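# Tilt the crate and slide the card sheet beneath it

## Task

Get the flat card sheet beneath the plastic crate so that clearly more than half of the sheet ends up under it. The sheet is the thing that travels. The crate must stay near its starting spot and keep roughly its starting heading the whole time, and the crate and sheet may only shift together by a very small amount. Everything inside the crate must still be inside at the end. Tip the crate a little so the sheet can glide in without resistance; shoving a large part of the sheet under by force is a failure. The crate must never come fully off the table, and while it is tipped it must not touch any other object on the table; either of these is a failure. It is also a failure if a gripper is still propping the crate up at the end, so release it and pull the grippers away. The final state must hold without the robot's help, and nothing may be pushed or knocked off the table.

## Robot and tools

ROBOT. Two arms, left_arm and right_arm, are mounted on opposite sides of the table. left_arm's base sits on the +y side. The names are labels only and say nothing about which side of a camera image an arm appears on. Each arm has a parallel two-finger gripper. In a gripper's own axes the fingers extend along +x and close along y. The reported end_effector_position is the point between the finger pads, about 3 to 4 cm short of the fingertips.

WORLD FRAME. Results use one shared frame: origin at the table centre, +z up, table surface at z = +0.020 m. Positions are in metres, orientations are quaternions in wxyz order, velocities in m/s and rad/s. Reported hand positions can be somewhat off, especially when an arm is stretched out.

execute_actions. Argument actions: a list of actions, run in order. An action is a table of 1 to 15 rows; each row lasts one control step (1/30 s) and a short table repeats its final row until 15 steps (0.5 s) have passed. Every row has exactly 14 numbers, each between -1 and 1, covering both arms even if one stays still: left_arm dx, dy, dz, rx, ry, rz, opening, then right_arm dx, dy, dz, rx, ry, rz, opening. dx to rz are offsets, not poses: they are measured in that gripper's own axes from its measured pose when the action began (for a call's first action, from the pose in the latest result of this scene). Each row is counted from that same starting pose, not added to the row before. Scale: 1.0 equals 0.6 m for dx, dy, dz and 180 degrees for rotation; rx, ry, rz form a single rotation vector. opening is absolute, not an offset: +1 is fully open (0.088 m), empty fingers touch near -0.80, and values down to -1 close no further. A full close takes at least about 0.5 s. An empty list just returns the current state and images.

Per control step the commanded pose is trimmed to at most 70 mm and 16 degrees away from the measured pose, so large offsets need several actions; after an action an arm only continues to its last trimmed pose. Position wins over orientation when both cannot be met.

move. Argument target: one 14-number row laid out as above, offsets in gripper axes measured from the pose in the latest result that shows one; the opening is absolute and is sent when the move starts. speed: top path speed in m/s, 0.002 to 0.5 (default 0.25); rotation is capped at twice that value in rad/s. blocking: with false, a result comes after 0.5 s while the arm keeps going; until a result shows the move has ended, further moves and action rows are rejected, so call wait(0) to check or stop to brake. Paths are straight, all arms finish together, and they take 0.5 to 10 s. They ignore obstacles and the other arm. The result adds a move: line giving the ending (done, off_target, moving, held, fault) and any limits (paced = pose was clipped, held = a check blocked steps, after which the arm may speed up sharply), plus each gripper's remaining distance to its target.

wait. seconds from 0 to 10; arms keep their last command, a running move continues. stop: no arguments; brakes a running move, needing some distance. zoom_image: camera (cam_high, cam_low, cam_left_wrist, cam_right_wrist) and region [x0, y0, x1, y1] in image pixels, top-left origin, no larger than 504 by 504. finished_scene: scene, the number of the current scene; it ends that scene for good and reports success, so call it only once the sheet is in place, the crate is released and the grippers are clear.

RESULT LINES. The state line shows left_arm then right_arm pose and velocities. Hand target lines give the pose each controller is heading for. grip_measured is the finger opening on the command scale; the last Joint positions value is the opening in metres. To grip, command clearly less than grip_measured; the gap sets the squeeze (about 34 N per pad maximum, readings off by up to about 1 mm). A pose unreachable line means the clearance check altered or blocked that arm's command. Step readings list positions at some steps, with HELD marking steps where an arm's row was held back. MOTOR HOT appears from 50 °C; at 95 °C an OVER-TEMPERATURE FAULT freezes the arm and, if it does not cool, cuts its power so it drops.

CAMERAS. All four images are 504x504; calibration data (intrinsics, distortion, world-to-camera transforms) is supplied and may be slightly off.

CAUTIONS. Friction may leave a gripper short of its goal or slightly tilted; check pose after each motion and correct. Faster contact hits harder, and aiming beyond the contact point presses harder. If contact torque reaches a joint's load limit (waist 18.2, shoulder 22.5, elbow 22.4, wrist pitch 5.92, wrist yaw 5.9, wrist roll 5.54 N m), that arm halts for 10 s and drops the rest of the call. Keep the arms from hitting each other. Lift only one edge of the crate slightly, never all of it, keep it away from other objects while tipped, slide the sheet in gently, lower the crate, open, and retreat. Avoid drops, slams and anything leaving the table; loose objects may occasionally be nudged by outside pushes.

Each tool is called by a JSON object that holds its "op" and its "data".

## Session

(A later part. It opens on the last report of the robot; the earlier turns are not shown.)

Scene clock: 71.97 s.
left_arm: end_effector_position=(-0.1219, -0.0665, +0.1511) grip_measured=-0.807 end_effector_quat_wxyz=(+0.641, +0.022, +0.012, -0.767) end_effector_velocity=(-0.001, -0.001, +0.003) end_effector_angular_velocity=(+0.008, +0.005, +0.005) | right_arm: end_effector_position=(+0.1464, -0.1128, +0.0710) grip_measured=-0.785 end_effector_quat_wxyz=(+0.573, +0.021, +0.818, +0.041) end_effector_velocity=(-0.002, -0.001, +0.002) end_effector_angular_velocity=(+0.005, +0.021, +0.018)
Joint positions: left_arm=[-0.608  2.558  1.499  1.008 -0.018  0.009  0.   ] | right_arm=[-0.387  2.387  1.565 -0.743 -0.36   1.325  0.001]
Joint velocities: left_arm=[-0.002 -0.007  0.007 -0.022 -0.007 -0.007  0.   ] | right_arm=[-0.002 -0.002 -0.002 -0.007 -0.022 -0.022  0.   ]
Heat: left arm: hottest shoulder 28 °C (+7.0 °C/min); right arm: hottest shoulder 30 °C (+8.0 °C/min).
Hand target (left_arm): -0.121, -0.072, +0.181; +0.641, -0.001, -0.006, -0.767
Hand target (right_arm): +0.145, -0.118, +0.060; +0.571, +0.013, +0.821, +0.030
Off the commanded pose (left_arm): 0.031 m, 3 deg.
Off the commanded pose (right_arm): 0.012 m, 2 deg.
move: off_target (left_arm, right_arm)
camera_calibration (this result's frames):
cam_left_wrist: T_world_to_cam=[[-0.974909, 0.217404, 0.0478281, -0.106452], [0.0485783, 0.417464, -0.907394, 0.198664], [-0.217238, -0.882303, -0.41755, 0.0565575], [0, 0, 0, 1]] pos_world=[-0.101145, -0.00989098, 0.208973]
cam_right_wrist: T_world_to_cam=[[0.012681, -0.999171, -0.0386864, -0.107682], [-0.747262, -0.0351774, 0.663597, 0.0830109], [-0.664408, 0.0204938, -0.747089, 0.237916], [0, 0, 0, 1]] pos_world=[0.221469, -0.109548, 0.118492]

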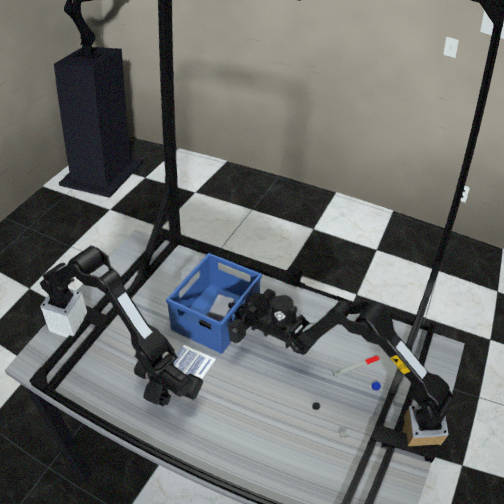

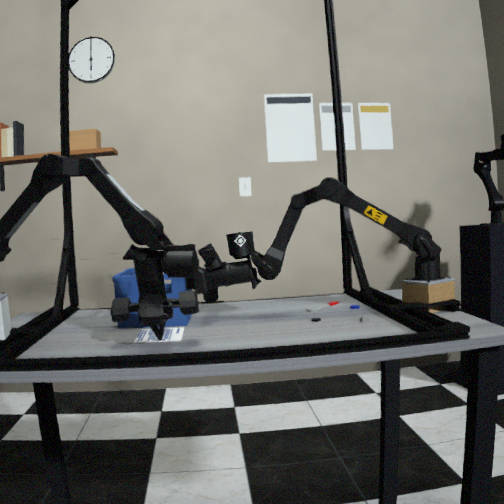

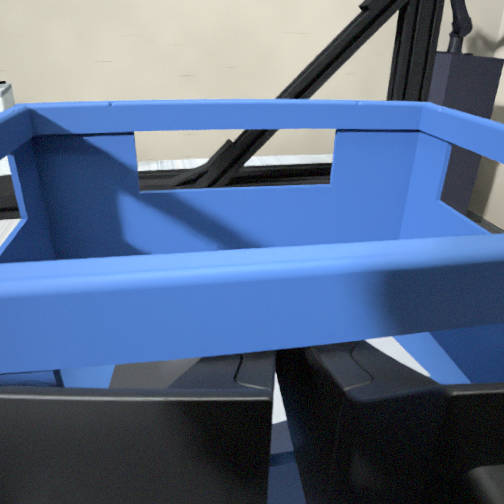

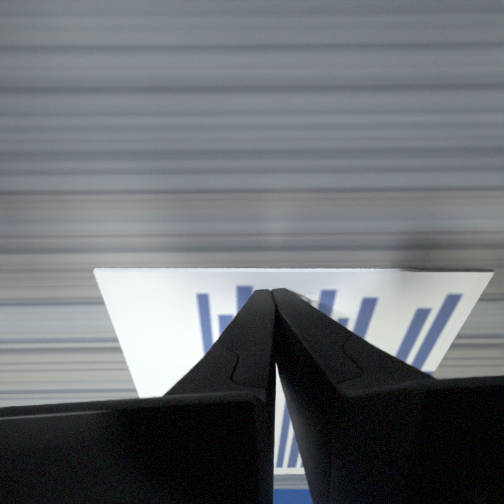

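{"op": "execute_actions", "data": {"actions": [[[0,0,0.052,0,-0.017,0,-1,0.017,-0.01,0.006,0,0,0,-1],[0,0,0.056,0,-0.017,0,-1,0.017,-0.01,0.006,0,0,0,-1],[0,0,0.06,0,-0.017,0,-1,0.017,-0.01,0.006,0,0,0,-1],[0,0,0.064,0,-0.017,0,-1,0.017,-0.01,0.006,0,0,0,-1],[0,0,0.068,0,-0.017,0,-1,0.017,-0.01,0.006,0,0,0,-1],[0,0,0.072,0,-0.017,0,-1,0.017,-0.01,0.006,0,0,0,-1],[0,0,0.076,0,-0.017,0,-1,0.017,-0.01,0.006,0,0,0,-1],[0,0,0.08,0,-0.017,0,-1,0.017,-0.01,0.006,0,0,0,-1],[0,0,0.084,0,-0.017,0,-1,0.017,-0.01,0.006,0,0,0,-1],[0,0,0.088,0,-0.017,0,-1,0.017,-0.01,0.006,0,0,0,-1]]]}}

{"op": "wait", "data": {"seconds": 1}}

{"op": "zoom_image", "data": {"camera": "cam_low", "region": [90, 240, 230, 360]}}

Scene clock: 79.43 s.
left_arm: end_effector_position=(-0.1219, -0.0660, +0.1570) grip_measured=-0.807 end_effector_quat_wxyz=(+0.640, +0.036, +0.023, -0.767) end_effector_velocity=(-0.001, +0.003, +0.008) end_effector_angular_velocity=(+0.015, -0.012, +0.014) | right_arm: end_effector_position=(+0.1460, -0.1125, +0.0671) grip_measured=-0.785 end_effector_quat_wxyz=(+0.571, +0.026, +0.819, +0.047) end_effector_velocity=(-0.001, -0.003, -0.001) end_effector_angular_velocity=(-0.008, +0.009, +0.005)
Joint positions: left_arm=[-0.608  2.521  1.493  0.943 -0.017  0.008  0.   ] | right_arm=[-0.388  2.387  1.545 -0.709 -0.368  1.325  0.001]
Joint velocities: left_arm=[-0.007 -0.037 -0.017 -0.037 -0.022  0.007  0.   ] | right_arm=[-0.002  0.002 -0.002 -0.007 -0.007 -0.007 -0.   ]
Heat: left arm: hottest shoulder 32 °C (+11.1 °C/min); right arm: hottest shoulder 30 °C (+7.1 °C/min).
Hand target (left_arm): -0.123, -0.069, +0.203; +0.641, +0.001, -0.005, -0.768
Hand target (right_arm): +0.146, -0.118, +0.060; +0.573, +0.021, +0.819, +0.041
Off the commanded pose (left_arm): 0.047 m, 5 deg.
Off the commanded pose (right_arm): 0.009 m, 1 deg.
Step readings (end_effector_position):
0: left_arm (-0.1218, -0.0669, +0.1521) | right_arm (+0.1463, -0.1130, +0.0705)
1: left_arm (-0.1218, -0.0669, +0.1523) | right_arm (+0.1464, -0.1125, +0.0698)
2: left_arm (-0.1218, -0.0670, +0.1529) | right_arm (+0.1463, -0.1125, +0.0689)
4: left_arm (-0.1218, -0.0671, +0.1539) | right_arm (+0.1461, -0.1128, +0.0679)
8: left_arm (-0.1218, -0.0671, +0.1556) | right_arm (+0.1460, -0.1128, +0.0671)
15: end_effector_position above
camera_calibration (this result's frames):
cam_left_wrist: T_world_to_cam=[[-0.975142, 0.216099, 0.0489866, -0.107096], [0.0544879, 0.448147, -0.892298, 0.204125], [-0.214778, -0.867448, -0.448782, 0.0656369], [0, 0, 0, 1]] pos_world=[-0.101459, -0.0113981, 0.216843]
cam_right_wrist: T_world_to_cam=[[0.0110474, -0.998472, -0.0541521, -0.106202], [-0.744399, -0.0443708, 0.666259, 0.0837236], [-0.667644, 0.0329503, -0.743751, 0.236367], [0, 0, 0, 1]] pos_world=[0.221306, -0.110113, 0.114266]

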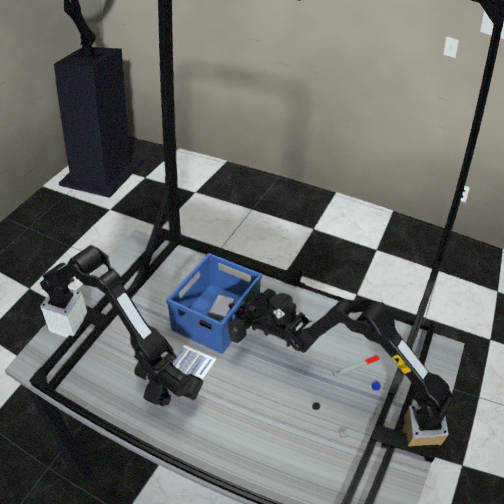

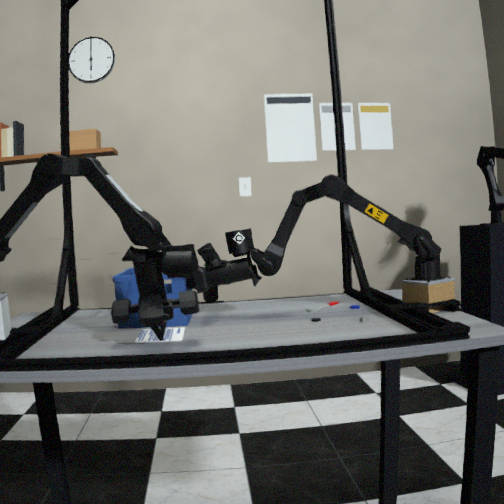

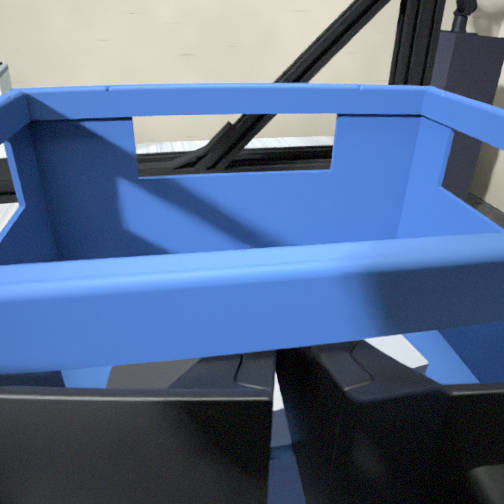

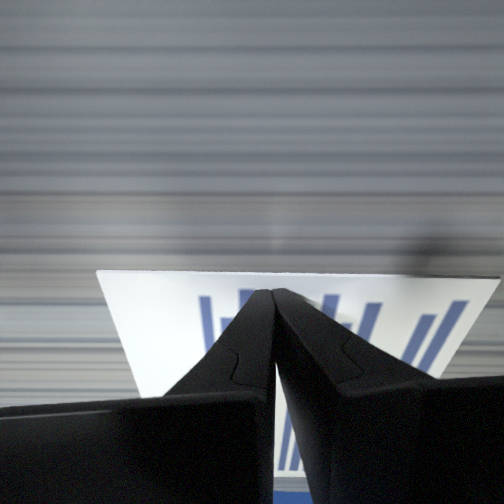

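Scene clock: 80.43 s.
left_arm: end_effector_position=(-0.1218, -0.0658, +0.1571) grip_measured=-0.807 end_effector_quat_wxyz=(+0.640, +0.037, +0.024, -0.767) end_effector_velocity=(-0.000, +0.001, -0.001) end_effector_angular_velocity=(+0.008, +0.005, +0.005) | right_arm: end_effector_position=(+0.1460, -0.1124, +0.0672) grip_measured=-0.785 end_effector_quat_wxyz=(+0.571, +0.026, +0.819, +0.047) end_effector_velocity=(-0.002, -0.002, +0.001) end_effector_angular_velocity=(-0.003, +0.008, +0.009)
Joint positions: left_arm=[-0.608  2.518  1.491  0.939 -0.017  0.008  0.   ] | right_arm=[-0.388  2.387  1.544 -0.708 -0.368  1.325  0.001]
Joint velocities: left_arm=[-0.002 -0.002 -0.002 -0.007 -0.007 -0.007  0.   ] | right_arm=[ 0.002 -0.002 -0.002 -0.007 -0.007 -0.007 -0.   ]
Heat: left arm: hottest shoulder 33 °C (+12.1 °C/min); right arm: hottest shoulder 30 °C (+7.1 °C/min).
Hand target (left_arm): -0.123, -0.069, +0.203; +0.641, +0.002, -0.005, -0.768
Hand target (right_arm): +0.146, -0.118, +0.060; +0.573, +0.021, +0.819, +0.041
Off the commanded pose (left_arm): 0.047 m, 5 deg.
Off the commanded pose (right_arm): 0.009 m, 1 deg.
wait: 1.00 s; at rest by 0.17 s
camera_calibration (this result's frames):
cam_left_wrist: T_world_to_cam=[[-0.975171, 0.215952, 0.0490505, -0.107131], [0.0550206, 0.450816, -0.89092, 0.204131], [-0.214509, -0.8661, -0.451504, 0.0664723], [0, 0, 0, 1]] pos_world=[-0.101443, -0.0113188, 0.217132]
cam_right_wrist: T_world_to_cam=[[0.0110564, -0.998431, -0.0548938, -0.106057], [-0.744509, -0.0448669, 0.666103, 0.0836619], [-0.667521, 0.0335043, -0.743837, 0.236485], [0, 0, 0, 1]] pos_world=[0.221318, -0.11006, 0.114357]

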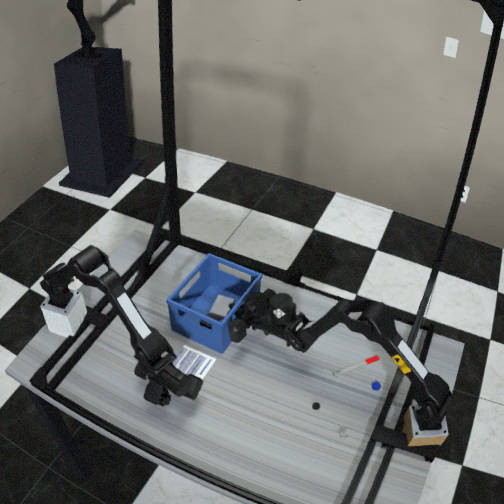

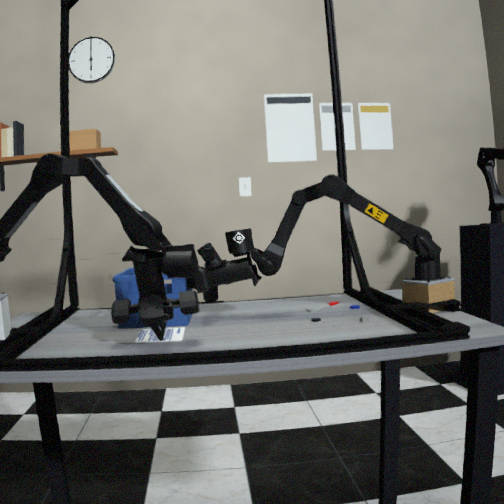

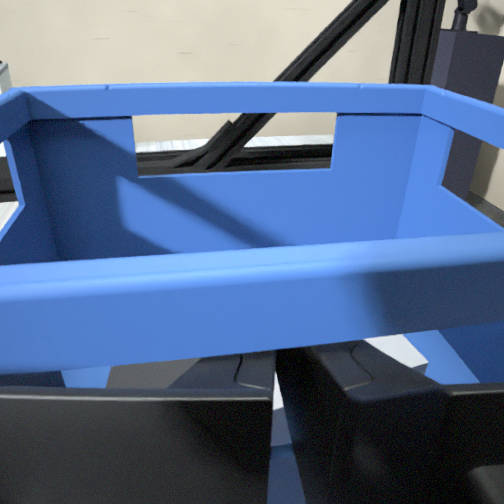

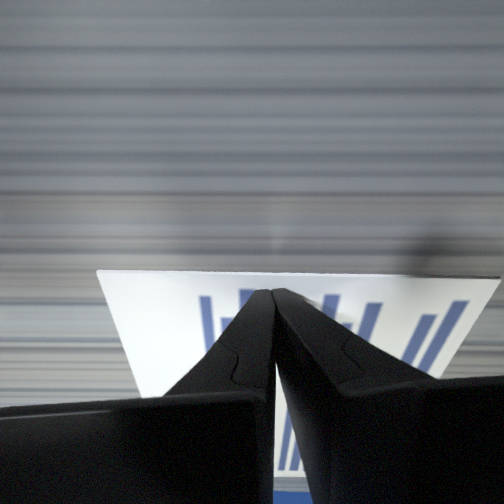

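Region (90, 240, 230, 360) of cam_low's 504x504 image, scaled by 3.600, with more detail than that image has; it fills the top 432 rows of this view, and the rest is white.

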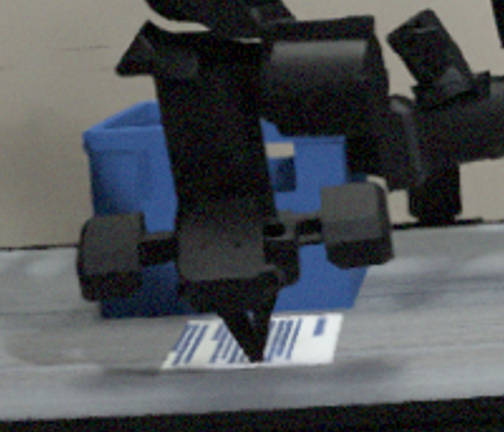

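Barely rising; more force.

{"op": "execute_actions", "data": {"actions": [[[0,0,0.085,0,-0.03,0,-1,0.011,-0.01,0.004,0,0,0,-1],[0,0,0.09,0,-0.035,0,-1,0.011,-0.01,0.004,0,0,0,-1],[0.004,0,0.095,0,-0.04,0,-1,0.011,-0.01,0.004,0,0,0,-1],[0.006,0,0.1,0,-0.045,0,-1,0.011,-0.01,0.004,0,0,0,-1],[0.008,0,0.105,0,-0.05,0,-1,0.011,-0.01,0.004,0,0,0,-1],[0.008,0,0.112,0,-0.055,0,-1,0.011,-0.01,0.004,0,0,0,-1]]]}}

{"op": "wait", "data": {"seconds": 0.5}}

{"op": "zoom_image", "data": {"camera": "cam_low", "region": [90, 240, 230, 360]}}

Scene clock: 84.73 s.
left_arm: end_effector_position=(-0.1224, -0.0664, +0.1699) grip_measured=-0.807 end_effector_quat_wxyz=(+0.640, +0.015, +0.007, -0.768) end_effector_velocity=(-0.003, +0.001, -0.001) end_effector_angular_velocity=(+0.011, +0.020, -0.009) | right_arm: end_effector_position=(+0.1459, -0.1121, +0.0669) grip_measured=-0.785 end_effector_quat_wxyz=(+0.569, +0.031, +0.820, +0.053) end_effector_velocity=(-0.000, -0.001, -0.000) end_effector_angular_velocity=(+0.012, +0.004, +0.018)
Joint positions: left_arm=[-0.608  2.516  1.491  0.991 -0.016  0.008  0.   ] | right_arm=[-0.39   2.379  1.526 -0.682 -0.375  1.325  0.001]
Joint velocities: left_arm=[-0.002 -0.002 -0.002 -0.007  0.007 -0.022  0.   ] | right_arm=[-0.002 -0.002 -0.007  0.007 -0.007 -0.022 -0.   ]
Heat: left arm: hottest shoulder 37 °C (+15.1 °C/min); right arm: hottest shoulder 31 °C (+8.0 °C/min).
Hand target (left_arm): -0.124, -0.073, +0.223; +0.640, -0.030, -0.031, -0.767
Hand target (right_arm): +0.146, -0.118, +0.060; +0.571, +0.026, +0.819, +0.047
Off the commanded pose (left_arm): 0.055 m, 7 deg.
Off the commanded pose (right_arm): 0.009 m, 1 deg.
Step readings (end_effector_position):
0: left_arm (-0.1218, -0.0656, +0.1573) | right_arm (+0.1460, -0.1119, +0.0675)
1: left_arm (-0.1218, -0.0656, +0.1574) | right_arm (+0.1459, -0.1120, +0.0671)
2: left_arm (-0.1218, -0.0656, +0.1573) | right_arm (+0.1460, -0.1119, +0.0671)
4: left_arm (-0.1219, -0.0658, +0.1591) | right_arm (+0.1459, -0.1121, +0.0671)
8: left_arm (-0.1221, -0.0662, +0.1656) | right_arm (+0.1460, -0.1121, +0.0670)
15: end_effector_position above
camera_calibration (this result's frames):
cam_left_wrist: T_world_to_cam=[[-0.974229, 0.22042, 0.0478806, -0.107604], [0.0460328, 0.402098, -0.914439, 0.215586], [-0.220813, -0.888669, -0.401883, 0.0608583], [0, 0, 0, 1]] pos_world=[-0.101316, -0.00888611, 0.22675]
cam_right_wrist: T_world_to_cam=[[0.0091251, -0.997441, -0.0709126, -0.104319], [-0.742292, -0.0542732, 0.667876, 0.0823022], [-0.670015, 0.0465434, -0.740887, 0.237827], [0, 0, 0, 1]] pos_world=[0.221392, -0.110654, 0.113838]

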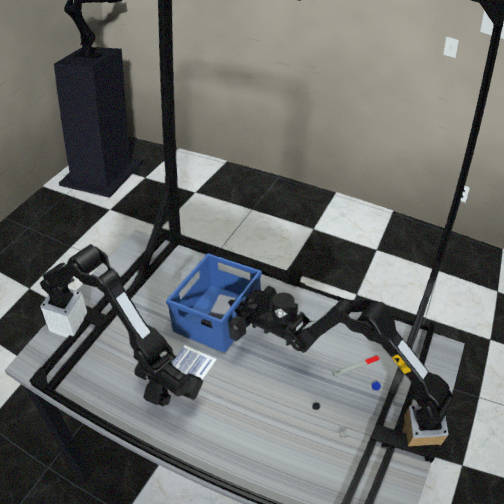

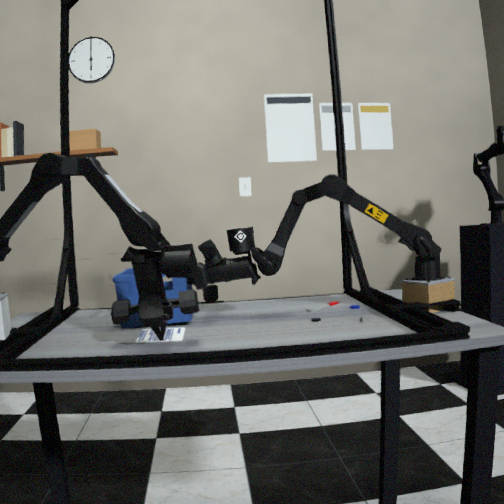

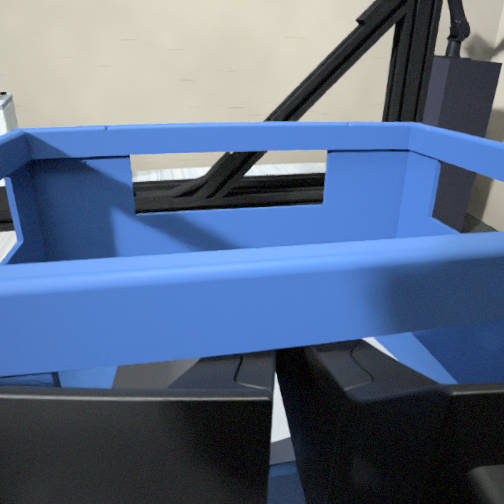

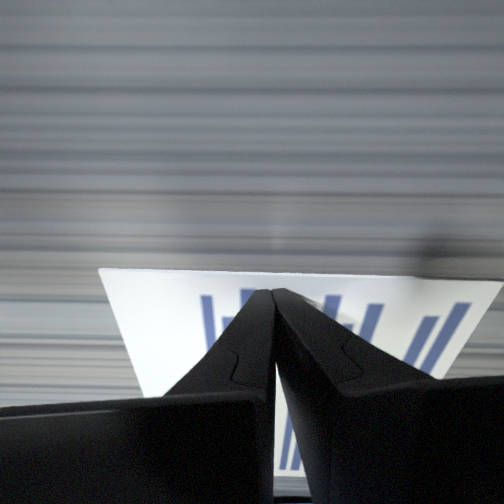

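Scene clock: 85.23 s.
left_arm: end_effector_position=(-0.1224, -0.0664, +0.1700) grip_measured=-0.807 end_effector_quat_wxyz=(+0.640, +0.015, +0.007, -0.768) end_effector_velocity=(-0.003, +0.001, +0.002) end_effector_angular_velocity=(+0.004, +0.006, +0.000) | right_arm: end_effector_position=(+0.1459, -0.1119, +0.0671) grip_measured=-0.785 end_effector_quat_wxyz=(+0.569, +0.032, +0.820, +0.054) end_effector_velocity=(-0.002, -0.001, +0.003) end_effector_angular_velocity=(-0.003, +0.009, -0.004)
Joint positions: left_arm=[-0.608  2.516  1.491  0.992 -0.016  0.008  0.   ] | right_arm=[-0.39   2.379  1.526 -0.682 -0.375  1.325  0.001]
Joint velocities: left_arm=[-0.007 -0.007 -0.002 -0.007 -0.007 -0.007  0.   ] | right_arm=[ 0.002 -0.007 -0.002 -0.007 -0.007  0.007 -0.   ]
Heat: left arm: hottest shoulder 37 °C (+15.2 °C/min); right arm: hottest shoulder 31 °C (+7.1 °C/min).
Hand target (left_arm): -0.124, -0.073, +0.223; +0.640, -0.029, -0.031, -0.767
Hand target (right_arm): +0.146, -0.118, +0.060; +0.571, +0.026, +0.819, +0.047
Off the commanded pose (left_arm): 0.054 m, 7 deg.
Off the commanded pose (right_arm): 0.009 m, 1 deg.
wait: 0.50 s; at rest by 0.17 s
camera_calibration (this result's frames):
cam_left_wrist: T_world_to_cam=[[-0.974226, 0.220437, 0.0478711, -0.107604], [0.0459643, 0.401756, -0.914592, 0.215658], [-0.220843, -0.888819, -0.401534, 0.0608162], [0, 0, 0, 1]] pos_world=[-0.101313, -0.00886753, 0.22681]
cam_right_wrist: T_world_to_cam=[[0.00913, -0.997355, -0.0721108, -0.103988], [-0.74221, -0.0550849, 0.6679, 0.0820869], [-0.670105, 0.0474234, -0.740749, 0.23805], [0, 0, 0, 1]] pos_world=[0.221394, -0.110481, 0.114011]

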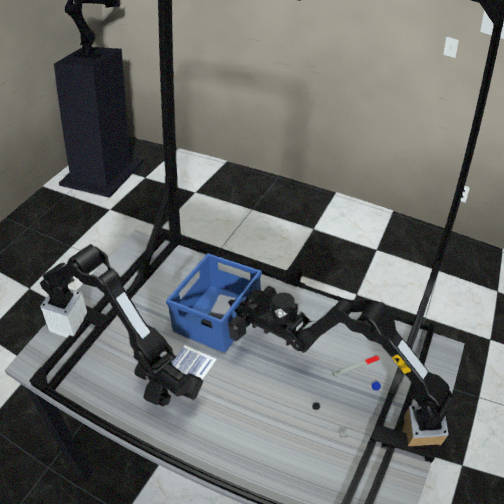

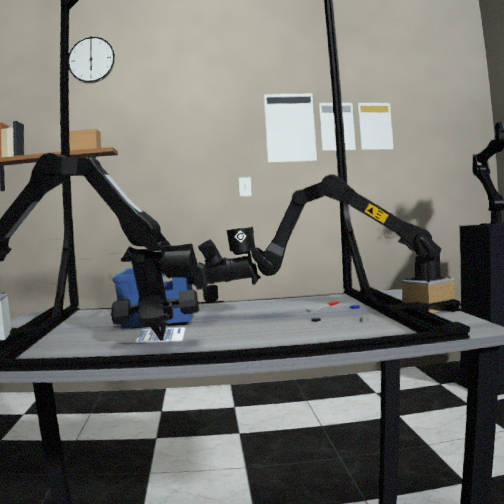

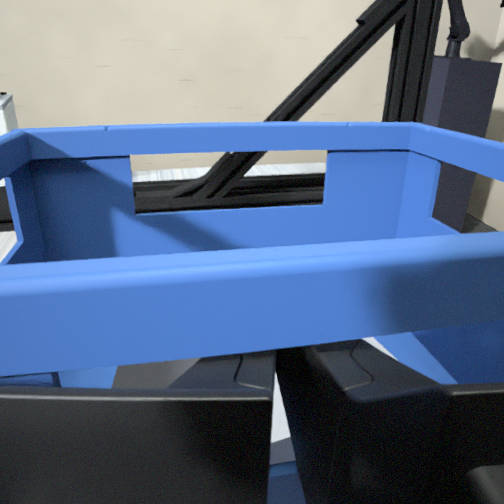

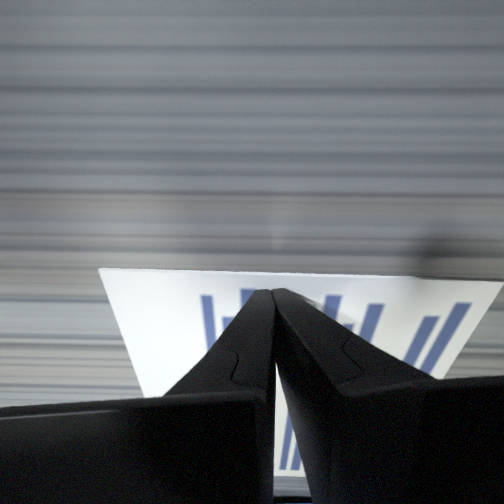

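Region (90, 240, 230, 360) of cam_low's 504x504 image, scaled by 3.600, with more detail than that image has; it fills the top 432 rows of this view, and the rest is white.

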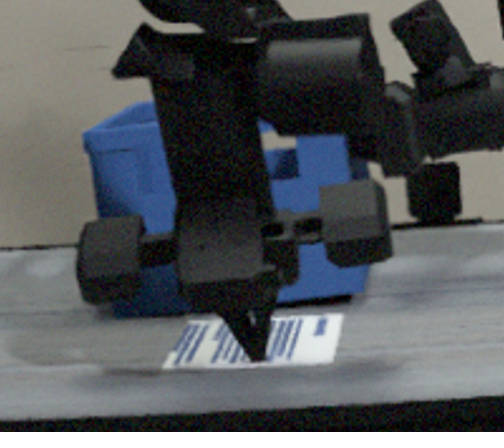

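{"op": "execute_actions", "data": {"actions": [[[0.01,0,0.093,0,-0.04,0,-1,0.029,-0.01,-0.034,0,0,-0.005,-1]],[[0.008,0,0.09,0,-0.037,0,-1,0.029,-0.01,-0.034,0,0,-0.005,-1]],[[0.008,0,0.09,0,-0.037,0,-1,0.029,-0.01,-0.034,0,0,-0.005,-1]]]}}

Scene clock: 89.77 s.
left_arm: end_effector_position=(-0.1225, -0.0666, +0.1739) grip_measured=-0.807 end_effector_quat_wxyz=(+0.640, +0.009, +0.002, -0.768) end_effector_velocity=(-0.000, +0.000, +0.005) end_effector_angular_velocity=(-0.013, -0.005, +0.005) | right_arm: end_effector_position=(+0.0823, -0.0992, +0.0669) grip_measured=-0.785 end_effector_quat_wxyz=(+0.569, +0.043, +0.818, +0.079) end_effector_velocity=(-0.004, -0.005, -0.002) end_effector_angular_velocity=(-0.013, +0.022, +0.012)
Joint positions: left_arm=[-0.608  2.515  1.492  1.008 -0.015  0.008  0.   ] | right_arm=[-0.237  2.349  1.46  -0.535 -0.368  1.478  0.001]
Joint velocities: left_arm=[-0.002 -0.007 -0.002  0.007 -0.007  0.007  0.   ] | right_arm=[ 0.002  0.002 -0.007 -0.007 -0.022 -0.007 -0.   ]
Heat: left arm: hottest shoulder 40 °C (+18.1 °C/min); right arm: hottest shoulder 31 °C (+7.0 °C/min).
Hand target (left_arm): -0.124, -0.071, +0.226; +0.639, -0.035, -0.034, -0.768
Hand target (right_arm): +0.079, -0.109, +0.057; +0.570, +0.033, +0.818, +0.066
Off the commanded pose (left_arm): 0.054 m, 6 deg.
Off the commanded pose (right_arm): 0.014 m, 2 deg.
Step readings (end_effector_position; steps 1 to 15: 1st action; 16 to 30: 2nd action; 31 to 45: 3rd action):
0: left_arm (-0.1224, -0.0665, +0.1703) | right_arm (+0.1460, -0.1116, +0.0672)
1: left_arm (-0.1224, -0.0665, +0.1703) | right_arm (+0.1454, -0.1114, +0.0668)
2: left_arm (-0.1224, -0.0665, +0.1708) | right_arm (+0.1435, -0.1107, +0.0668)
4: left_arm (-0.1224, -0.0665, +0.1713) | right_arm (+0.1370, -0.1094, +0.0668)
8: left_arm (-0.1225, -0.0666, +0.1723) | right_arm (+0.1264, -0.1081, +0.0668)
15: left_arm (-0.1225, -0.0666, +0.1726) | right_arm (+0.1254, -0.1081, +0.0667)
16: left_arm (-0.1225, -0.0666, +0.1726) | right_arm (+0.1247, -0.1076, +0.0667)
17: left_arm (-0.1225, -0.0666, +0.1728) | right_arm (+0.1224, -0.1070, +0.0668)
19: left_arm (-0.1225, -0.0666, +0.1729) | right_arm (+0.1152, -0.1053, +0.0669)
23: left_arm (-0.1225, -0.0666, +0.1731) | right_arm (+0.1048, -0.1039, +0.0669)
30: left_arm (-0.1225, -0.0666, +0.1732) | right_arm (+0.1040, -0.1038, +0.0668)
31: left_arm (-0.1225, -0.0666, +0.1733) | right_arm (+0.1034, -0.1034, +0.0668)
32: left_arm (-0.1225, -0.0666, +0.1735) | right_arm (+0.1013, -0.1025, +0.0668)
34: left_arm (-0.1225, -0.0666, +0.1736) | right_arm (+0.0939, -0.1006, +0.0670)
38: left_arm (-0.1225, -0.0666, +0.1738) | right_arm (+0.0831, -0.0993, +0.0671)
45: end_effector_position above
camera_calibration (this result's frames):
cam_left_wrist: T_world_to_cam=[[-0.973984, 0.221593, 0.0474494, -0.107663], [0.0430844, 0.386633, -0.921227, 0.219065], [-0.222483, -0.895216, -0.386121, 0.0589123], [0, 0, 0, 1]] pos_world=[-0.101193, -0.00810103, 0.229664]
cam_right_wrist: T_world_to_cam=[[0.0196118, -0.991821, -0.126122, -0.0874387], [-0.743052, -0.0988606, 0.661892, 0.0318612], [-0.668947, 0.0807346, -0.738913, 0.197785], [0, 0, 0, 1]] pos_world=[0.157697, -0.0995418, 0.114029]

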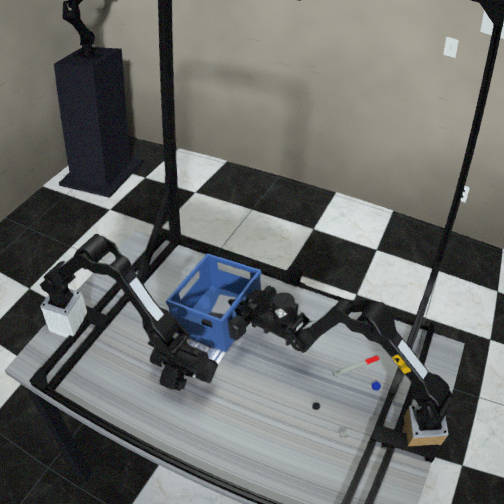

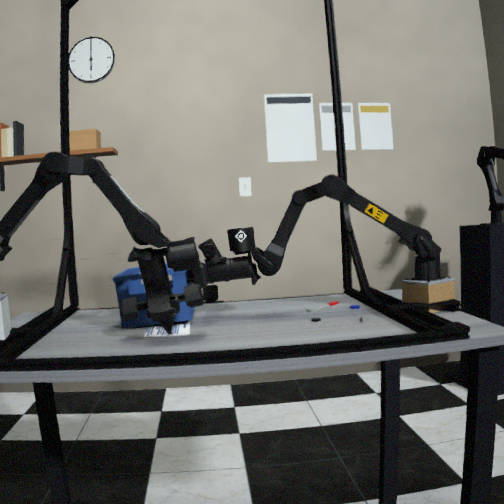

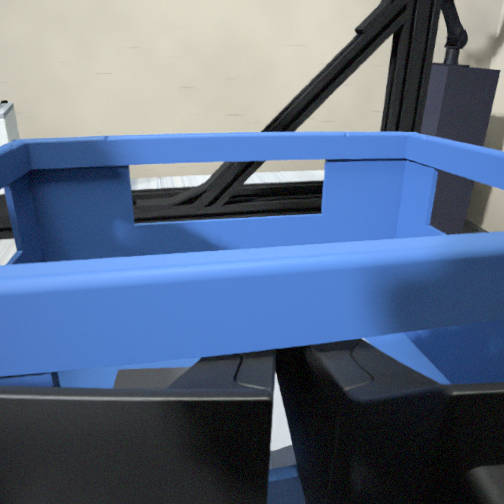

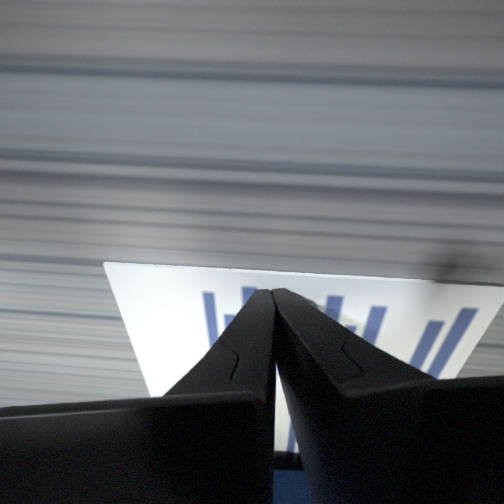

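Works; correct y drift.

{"op": "execute_actions", "data": {"actions": [[[0.008,0,0.089,0,-0.035,0,-1,0.026,-0.028,-0.034,0,0.01,-0.018,-1]],[[0.008,0,0.089,0,-0.035,0,-1,0.027,-0.028,-0.033,0,0.01,-0.018,-1]],[[0.008,0,0.089,0,-0.035,0,-1,0.028,-0.028,-0.032,0,0.01,-0.018,-1]]]}}

Scene clock: 94.30 s.
left_arm: end_effector_position=(-0.1225, -0.0665, +0.1737) grip_measured=-0.807 end_effector_quat_wxyz=(+0.640, +0.009, +0.002, -0.768) end_effector_velocity=(-0.000, +0.001, -0.003) end_effector_angular_velocity=(+0.013, +0.005, +0.005) | right_arm: end_effector_position=(+0.0196, -0.1152, +0.0660) grip_measured=-0.785 end_effector_quat_wxyz=(+0.533, +0.003, +0.843, +0.079) end_effector_velocity=(-0.002, -0.005, +0.000) end_effector_angular_velocity=(-0.019, +0.005, +0.010)
Joint positions: left_arm=[-0.608  2.515  1.491  1.007 -0.015  0.008  0.   ] | right_arm=[-0.116  2.347  1.432 -0.531 -0.442  1.542  0.001]
Joint velocities: left_arm=[-0.002 -0.002 -0.007 -0.007 -0.007 -0.007  0.   ] | right_arm=[ 0.002 -0.002 -0.002 -0.022 -0.007 -0.007 -0.   ]
Heat: left arm: hottest shoulder 43 °C (+20.2 °C/min); right arm: hottest shoulder 32 °C (+8.1 °C/min).
Hand target (left_arm): -0.124, -0.071, +0.226; +0.639, -0.033, -0.033, -0.768
Hand target (right_arm): +0.017, -0.126, +0.056; +0.534, -0.007, +0.843, +0.064
Off the commanded pose (left_arm): 0.054 m, 6 deg.
Off the commanded pose (right_arm): 0.015 m, 2 deg.
Step readings (end_effector_position; steps 1 to 15: 1st action; 16 to 30: 2nd action; 31 to 45: 3rd action):
0: left_arm (-0.1225, -0.0666, +0.1741) | right_arm (+0.0820, -0.0990, +0.0671)
1: left_arm (-0.1225, -0.0666, +0.1741) | right_arm (+0.0815, -0.0994, +0.0668)
2: left_arm (-0.1225, -0.0666, +0.1741) | right_arm (+0.0794, -0.0998, +0.0670)
4: left_arm (-0.1225, -0.0666, +0.1741) | right_arm (+0.0723, -0.1013, +0.0668)
8: left_arm (-0.1225, -0.0666, +0.1740) | right_arm (+0.0628, -0.1030, +0.0668)
15: left_arm (-0.1225, -0.0666, +0.1740) | right_arm (+0.0616, -0.1033, +0.0667)
16: left_arm (-0.1225, -0.0666, +0.1740) | right_arm (+0.0609, -0.1037, +0.0666)
17: left_arm (-0.1225, -0.0666, +0.1740) | right_arm (+0.0583, -0.1046, +0.0665)
19: left_arm (-0.1225, -0.0666, +0.1740) | right_arm (+0.0511, -0.1064, +0.0664)
23: left_arm (-0.1225, -0.0666, +0.1740) | right_arm (+0.0417, -0.1084, +0.0664)
30: left_arm (-0.1225, -0.0666, +0.1740) | right_arm (+0.0407, -0.1088, +0.0663)
31: left_arm (-0.1225, -0.0666, +0.1739) | right_arm (+0.0401, -0.1090, +0.0663)
32: left_arm (-0.1225, -0.0666, +0.1739) | right_arm (+0.0373, -0.1099, +0.0663)
34: left_arm (-0.1225, -0.0666, +0.1739) | right_arm (+0.0301, -0.1122, +0.0662)
38: left_arm (-0.1225, -0.0665, +0.1737) | right_arm (+0.0204, -0.1148, +0.0661)
45: end_effector_position above
camera_calibration (this result's frames):
cam_left_wrist: T_world_to_cam=[[-0.973995, 0.22154, 0.0474795, -0.107667], [0.0432912, 0.387666, -0.920783, 0.218902], [-0.222396, -0.894782, -0.387176, 0.0591282], [0, 0, 0, 1]] pos_world=[-0.101194, -0.00810176, 0.229567]
cam_right_wrist: T_world_to_cam=[[0.0833474, -0.99292, -0.0846326, -0.106289], [-0.678462, -0.118745, 0.724975, -0.0234735], [-0.729892, -0.00300475, -0.683556, 0.144416], [0, 0, 0, 1]] pos_world=[0.0983408, -0.10789, 0.106738]

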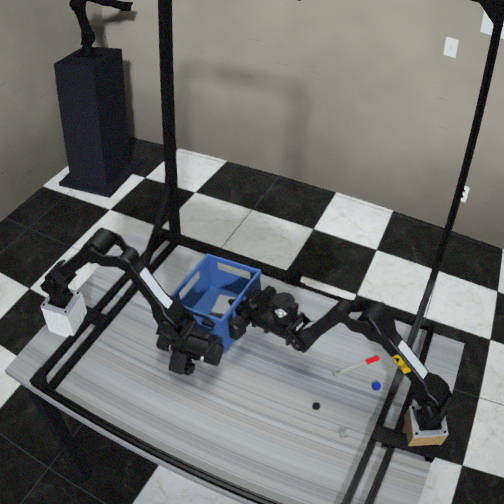

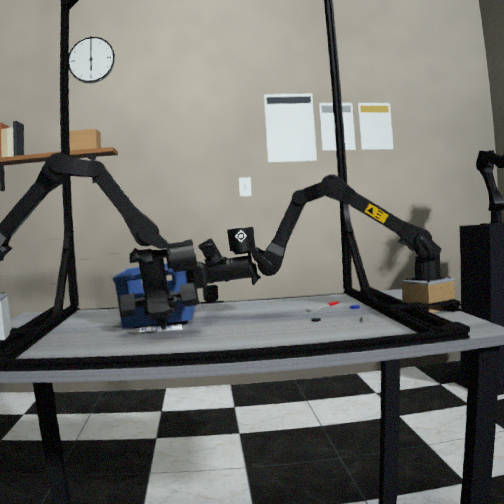

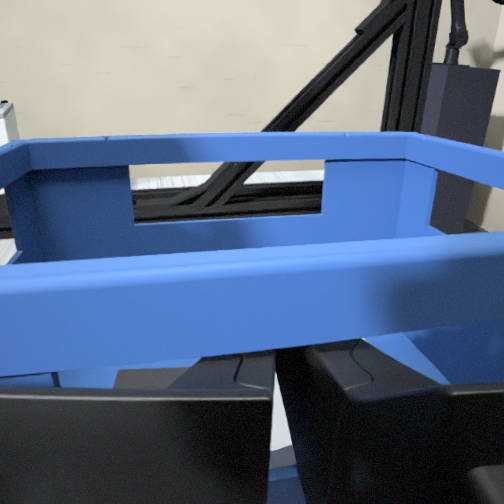

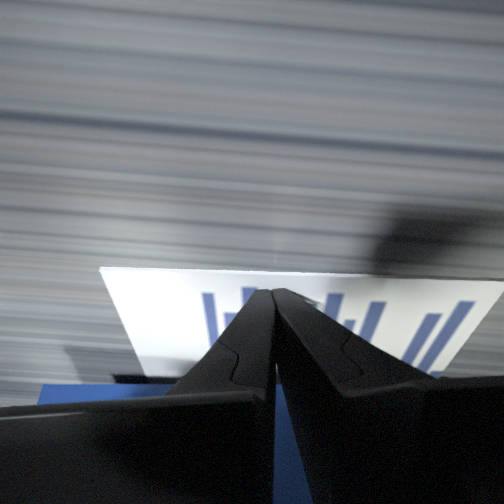

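One more step, retract, lower gradually.

{"op": "execute_actions", "data": {"actions": [[[0.008,0,0.089,0,-0.035,0,-1,0.028,-0.018,-0.028,0,0.01,-0.01,-1]],[[0.008,0,0.085,0,-0.03,0,-1,-0.06,0,0,0,0,0,-1]],[[0.006,0,0.08,0,-0.027,0,-1,-0.06,-0.03,0.05,0,0,0,-1]],[[0.006,0,0.075,0,-0.025,0,-1,0,0,0,0,0,0,-1]]]}}

Scene clock: 98.93 s.
left_arm: end_effector_position=(-0.1224, -0.0662, +0.1641) grip_measured=-0.807 end_effector_quat_wxyz=(+0.639, +0.029, +0.018, -0.768) end_effector_velocity=(+0.003, -0.000, -0.001) end_effector_angular_velocity=(+0.006, -0.009, +0.009) | right_arm: end_effector_position=(+0.0617, -0.1370, +0.1060) grip_measured=-0.785 end_effector_quat_wxyz=(+0.521, -0.003, +0.850, +0.074) end_effector_velocity=(-0.000, -0.000, +0.002) end_effector_angular_velocity=(-0.012, +0.009, -0.022)
Joint positions: left_arm=[-0.608  2.511  1.491  0.952 -0.015  0.008  0.   ] | right_arm=[-0.23   2.216  1.382 -0.686 -0.479  1.41   0.001]
Joint velocities: left_arm=[ 0.002 -0.002 -0.002 -0.007 -0.007  0.007  0.   ] | right_arm=[-0.002 -0.002  0.002 -0.007 -0.007  0.022 -0.   ]
Heat: left arm: hottest shoulder 45 °C (+21.0 °C/min); right arm: hottest shoulder 32 °C (+7.0 °C/min).
Hand target (left_arm): -0.124, -0.071, +0.213; +0.640, -0.010, -0.014, -0.769
Hand target (right_arm): +0.062, -0.137, +0.106; +0.521, -0.003, +0.850, +0.074
Off the commanded pose (left_arm): 0.050 m, 6 deg.
Off the commanded pose (right_arm): 0.000 m, 0 deg.
Step readings (end_effector_position; steps 1 to 15: 1st action; 16 to 30: 2nd action; 31 to 45: 3rd action; 46 to 60: 4th action):
0: left_arm (-0.1225, -0.0665, +0.1739) | right_arm (+0.0192, -0.1152, +0.0662)
1: left_arm (-0.1225, -0.0665, +0.1739) | right_arm (+0.0186, -0.1152, +0.0662)
2: left_arm (-0.1225, -0.0665, +0.1739) | right_arm (+0.0161, -0.1153, +0.0663)
4: left_arm (-0.1225, -0.0665, +0.1739) | right_arm (+0.0093, -0.1161, +0.0665)
8: left_arm (-0.1225, -0.0665, +0.1739) | right_arm (+0.0001, -0.1177, +0.0666)
15: left_arm (-0.1225, -0.0665, +0.1738) | right_arm (-0.0008, -0.1179, +0.0666)
16: left_arm (-0.1225, -0.0665, +0.1735) | right_arm (-0.0007, -0.1181, +0.0691)
17: left_arm (-0.1225, -0.0665, +0.1728) | right_arm (+0.0014, -0.1216, +0.0715)
19: left_arm (-0.1225, -0.0665, +0.1724) | right_arm (+0.0070, -0.1247, +0.0774)
23: left_arm (-0.1225, -0.0665, +0.1720) | right_arm (+0.0152, -0.1223, +0.0898)
30: left_arm (-0.1225, -0.0665, +0.1717) | right_arm (+0.0159, -0.1232, +0.0928)
31: left_arm (-0.1225, -0.0665, +0.1713) | right_arm (+0.0171, -0.1247, +0.0944)
32: left_arm (-0.1225, -0.0665, +0.1707) | right_arm (+0.0227, -0.1289, +0.0959)
34: left_arm (-0.1225, -0.0665, +0.1701) | right_arm (+0.0391, -0.1336, +0.0999)
38: left_arm (-0.1225, -0.0664, +0.1690) | right_arm (+0.0607, -0.1339, +0.1056)
45: left_arm (-0.1225, -0.0664, +0.1688) | right_arm (+0.0617, -0.1369, +0.1060)
46: left_arm (-0.1225, -0.0664, +0.1682) | right_arm (+0.0617, -0.1370, +0.1060)
47: left_arm (-0.1225, -0.0663, +0.1670) | right_arm (+0.0617, -0.1370, +0.1060)
49: left_arm (-0.1224, -0.0663, +0.1658) | right_arm (+0.0617, -0.1370, +0.1060)
53: left_arm (-0.1224, -0.0662, +0.1644) | right_arm (+0.0617, -0.1370, +0.1060)
60: end_effector_position above
camera_calibration (this result's frames):
cam_left_wrist: T_world_to_cam=[[-0.974477, 0.219128, 0.0487563, -0.107647], [0.0524193, 0.433303, -0.899723, 0.210553], [-0.21828, -0.874204, -0.43373, 0.0652553], [0, 0, 0, 1]] pos_world=[-0.101693, -0.0105981, 0.222991]
cam_right_wrist: T_world_to_cam=[[0.0878154, -0.993591, -0.0711731, -0.129927], [-0.657634, -0.111492, 0.745042, -0.0289163], [-0.748202, -0.0186203, -0.66321, 0.199142], [0, 0, 0, 1]] pos_world=[0.141392, -0.128611, 0.14437]

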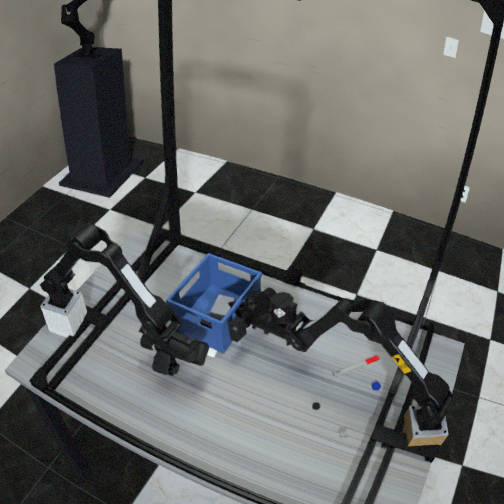

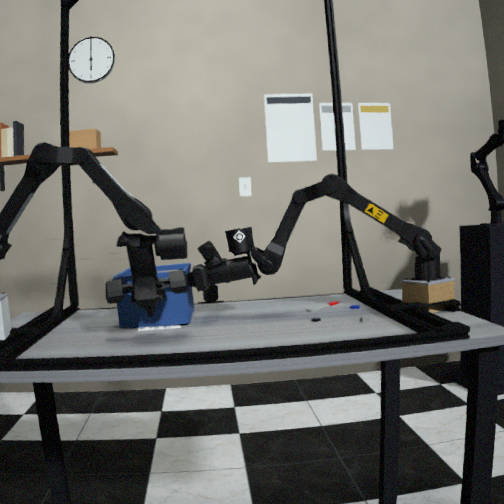

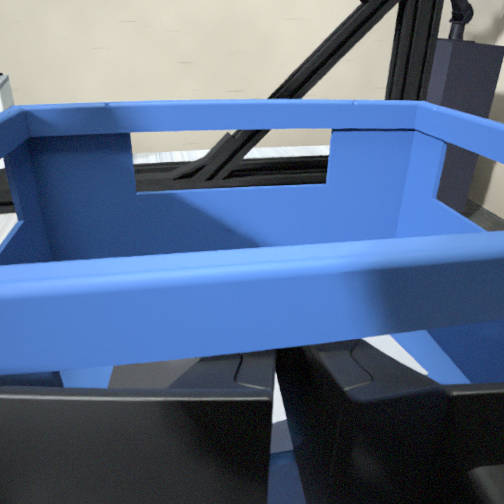

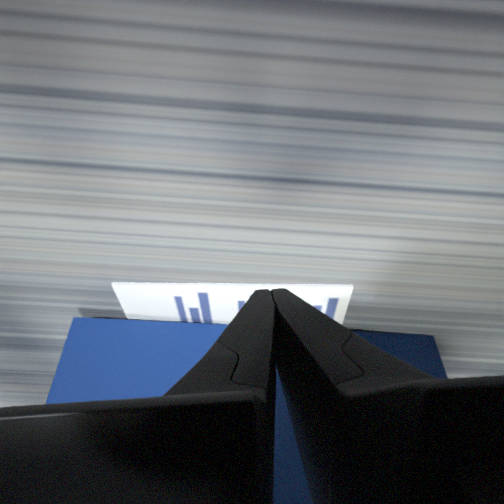

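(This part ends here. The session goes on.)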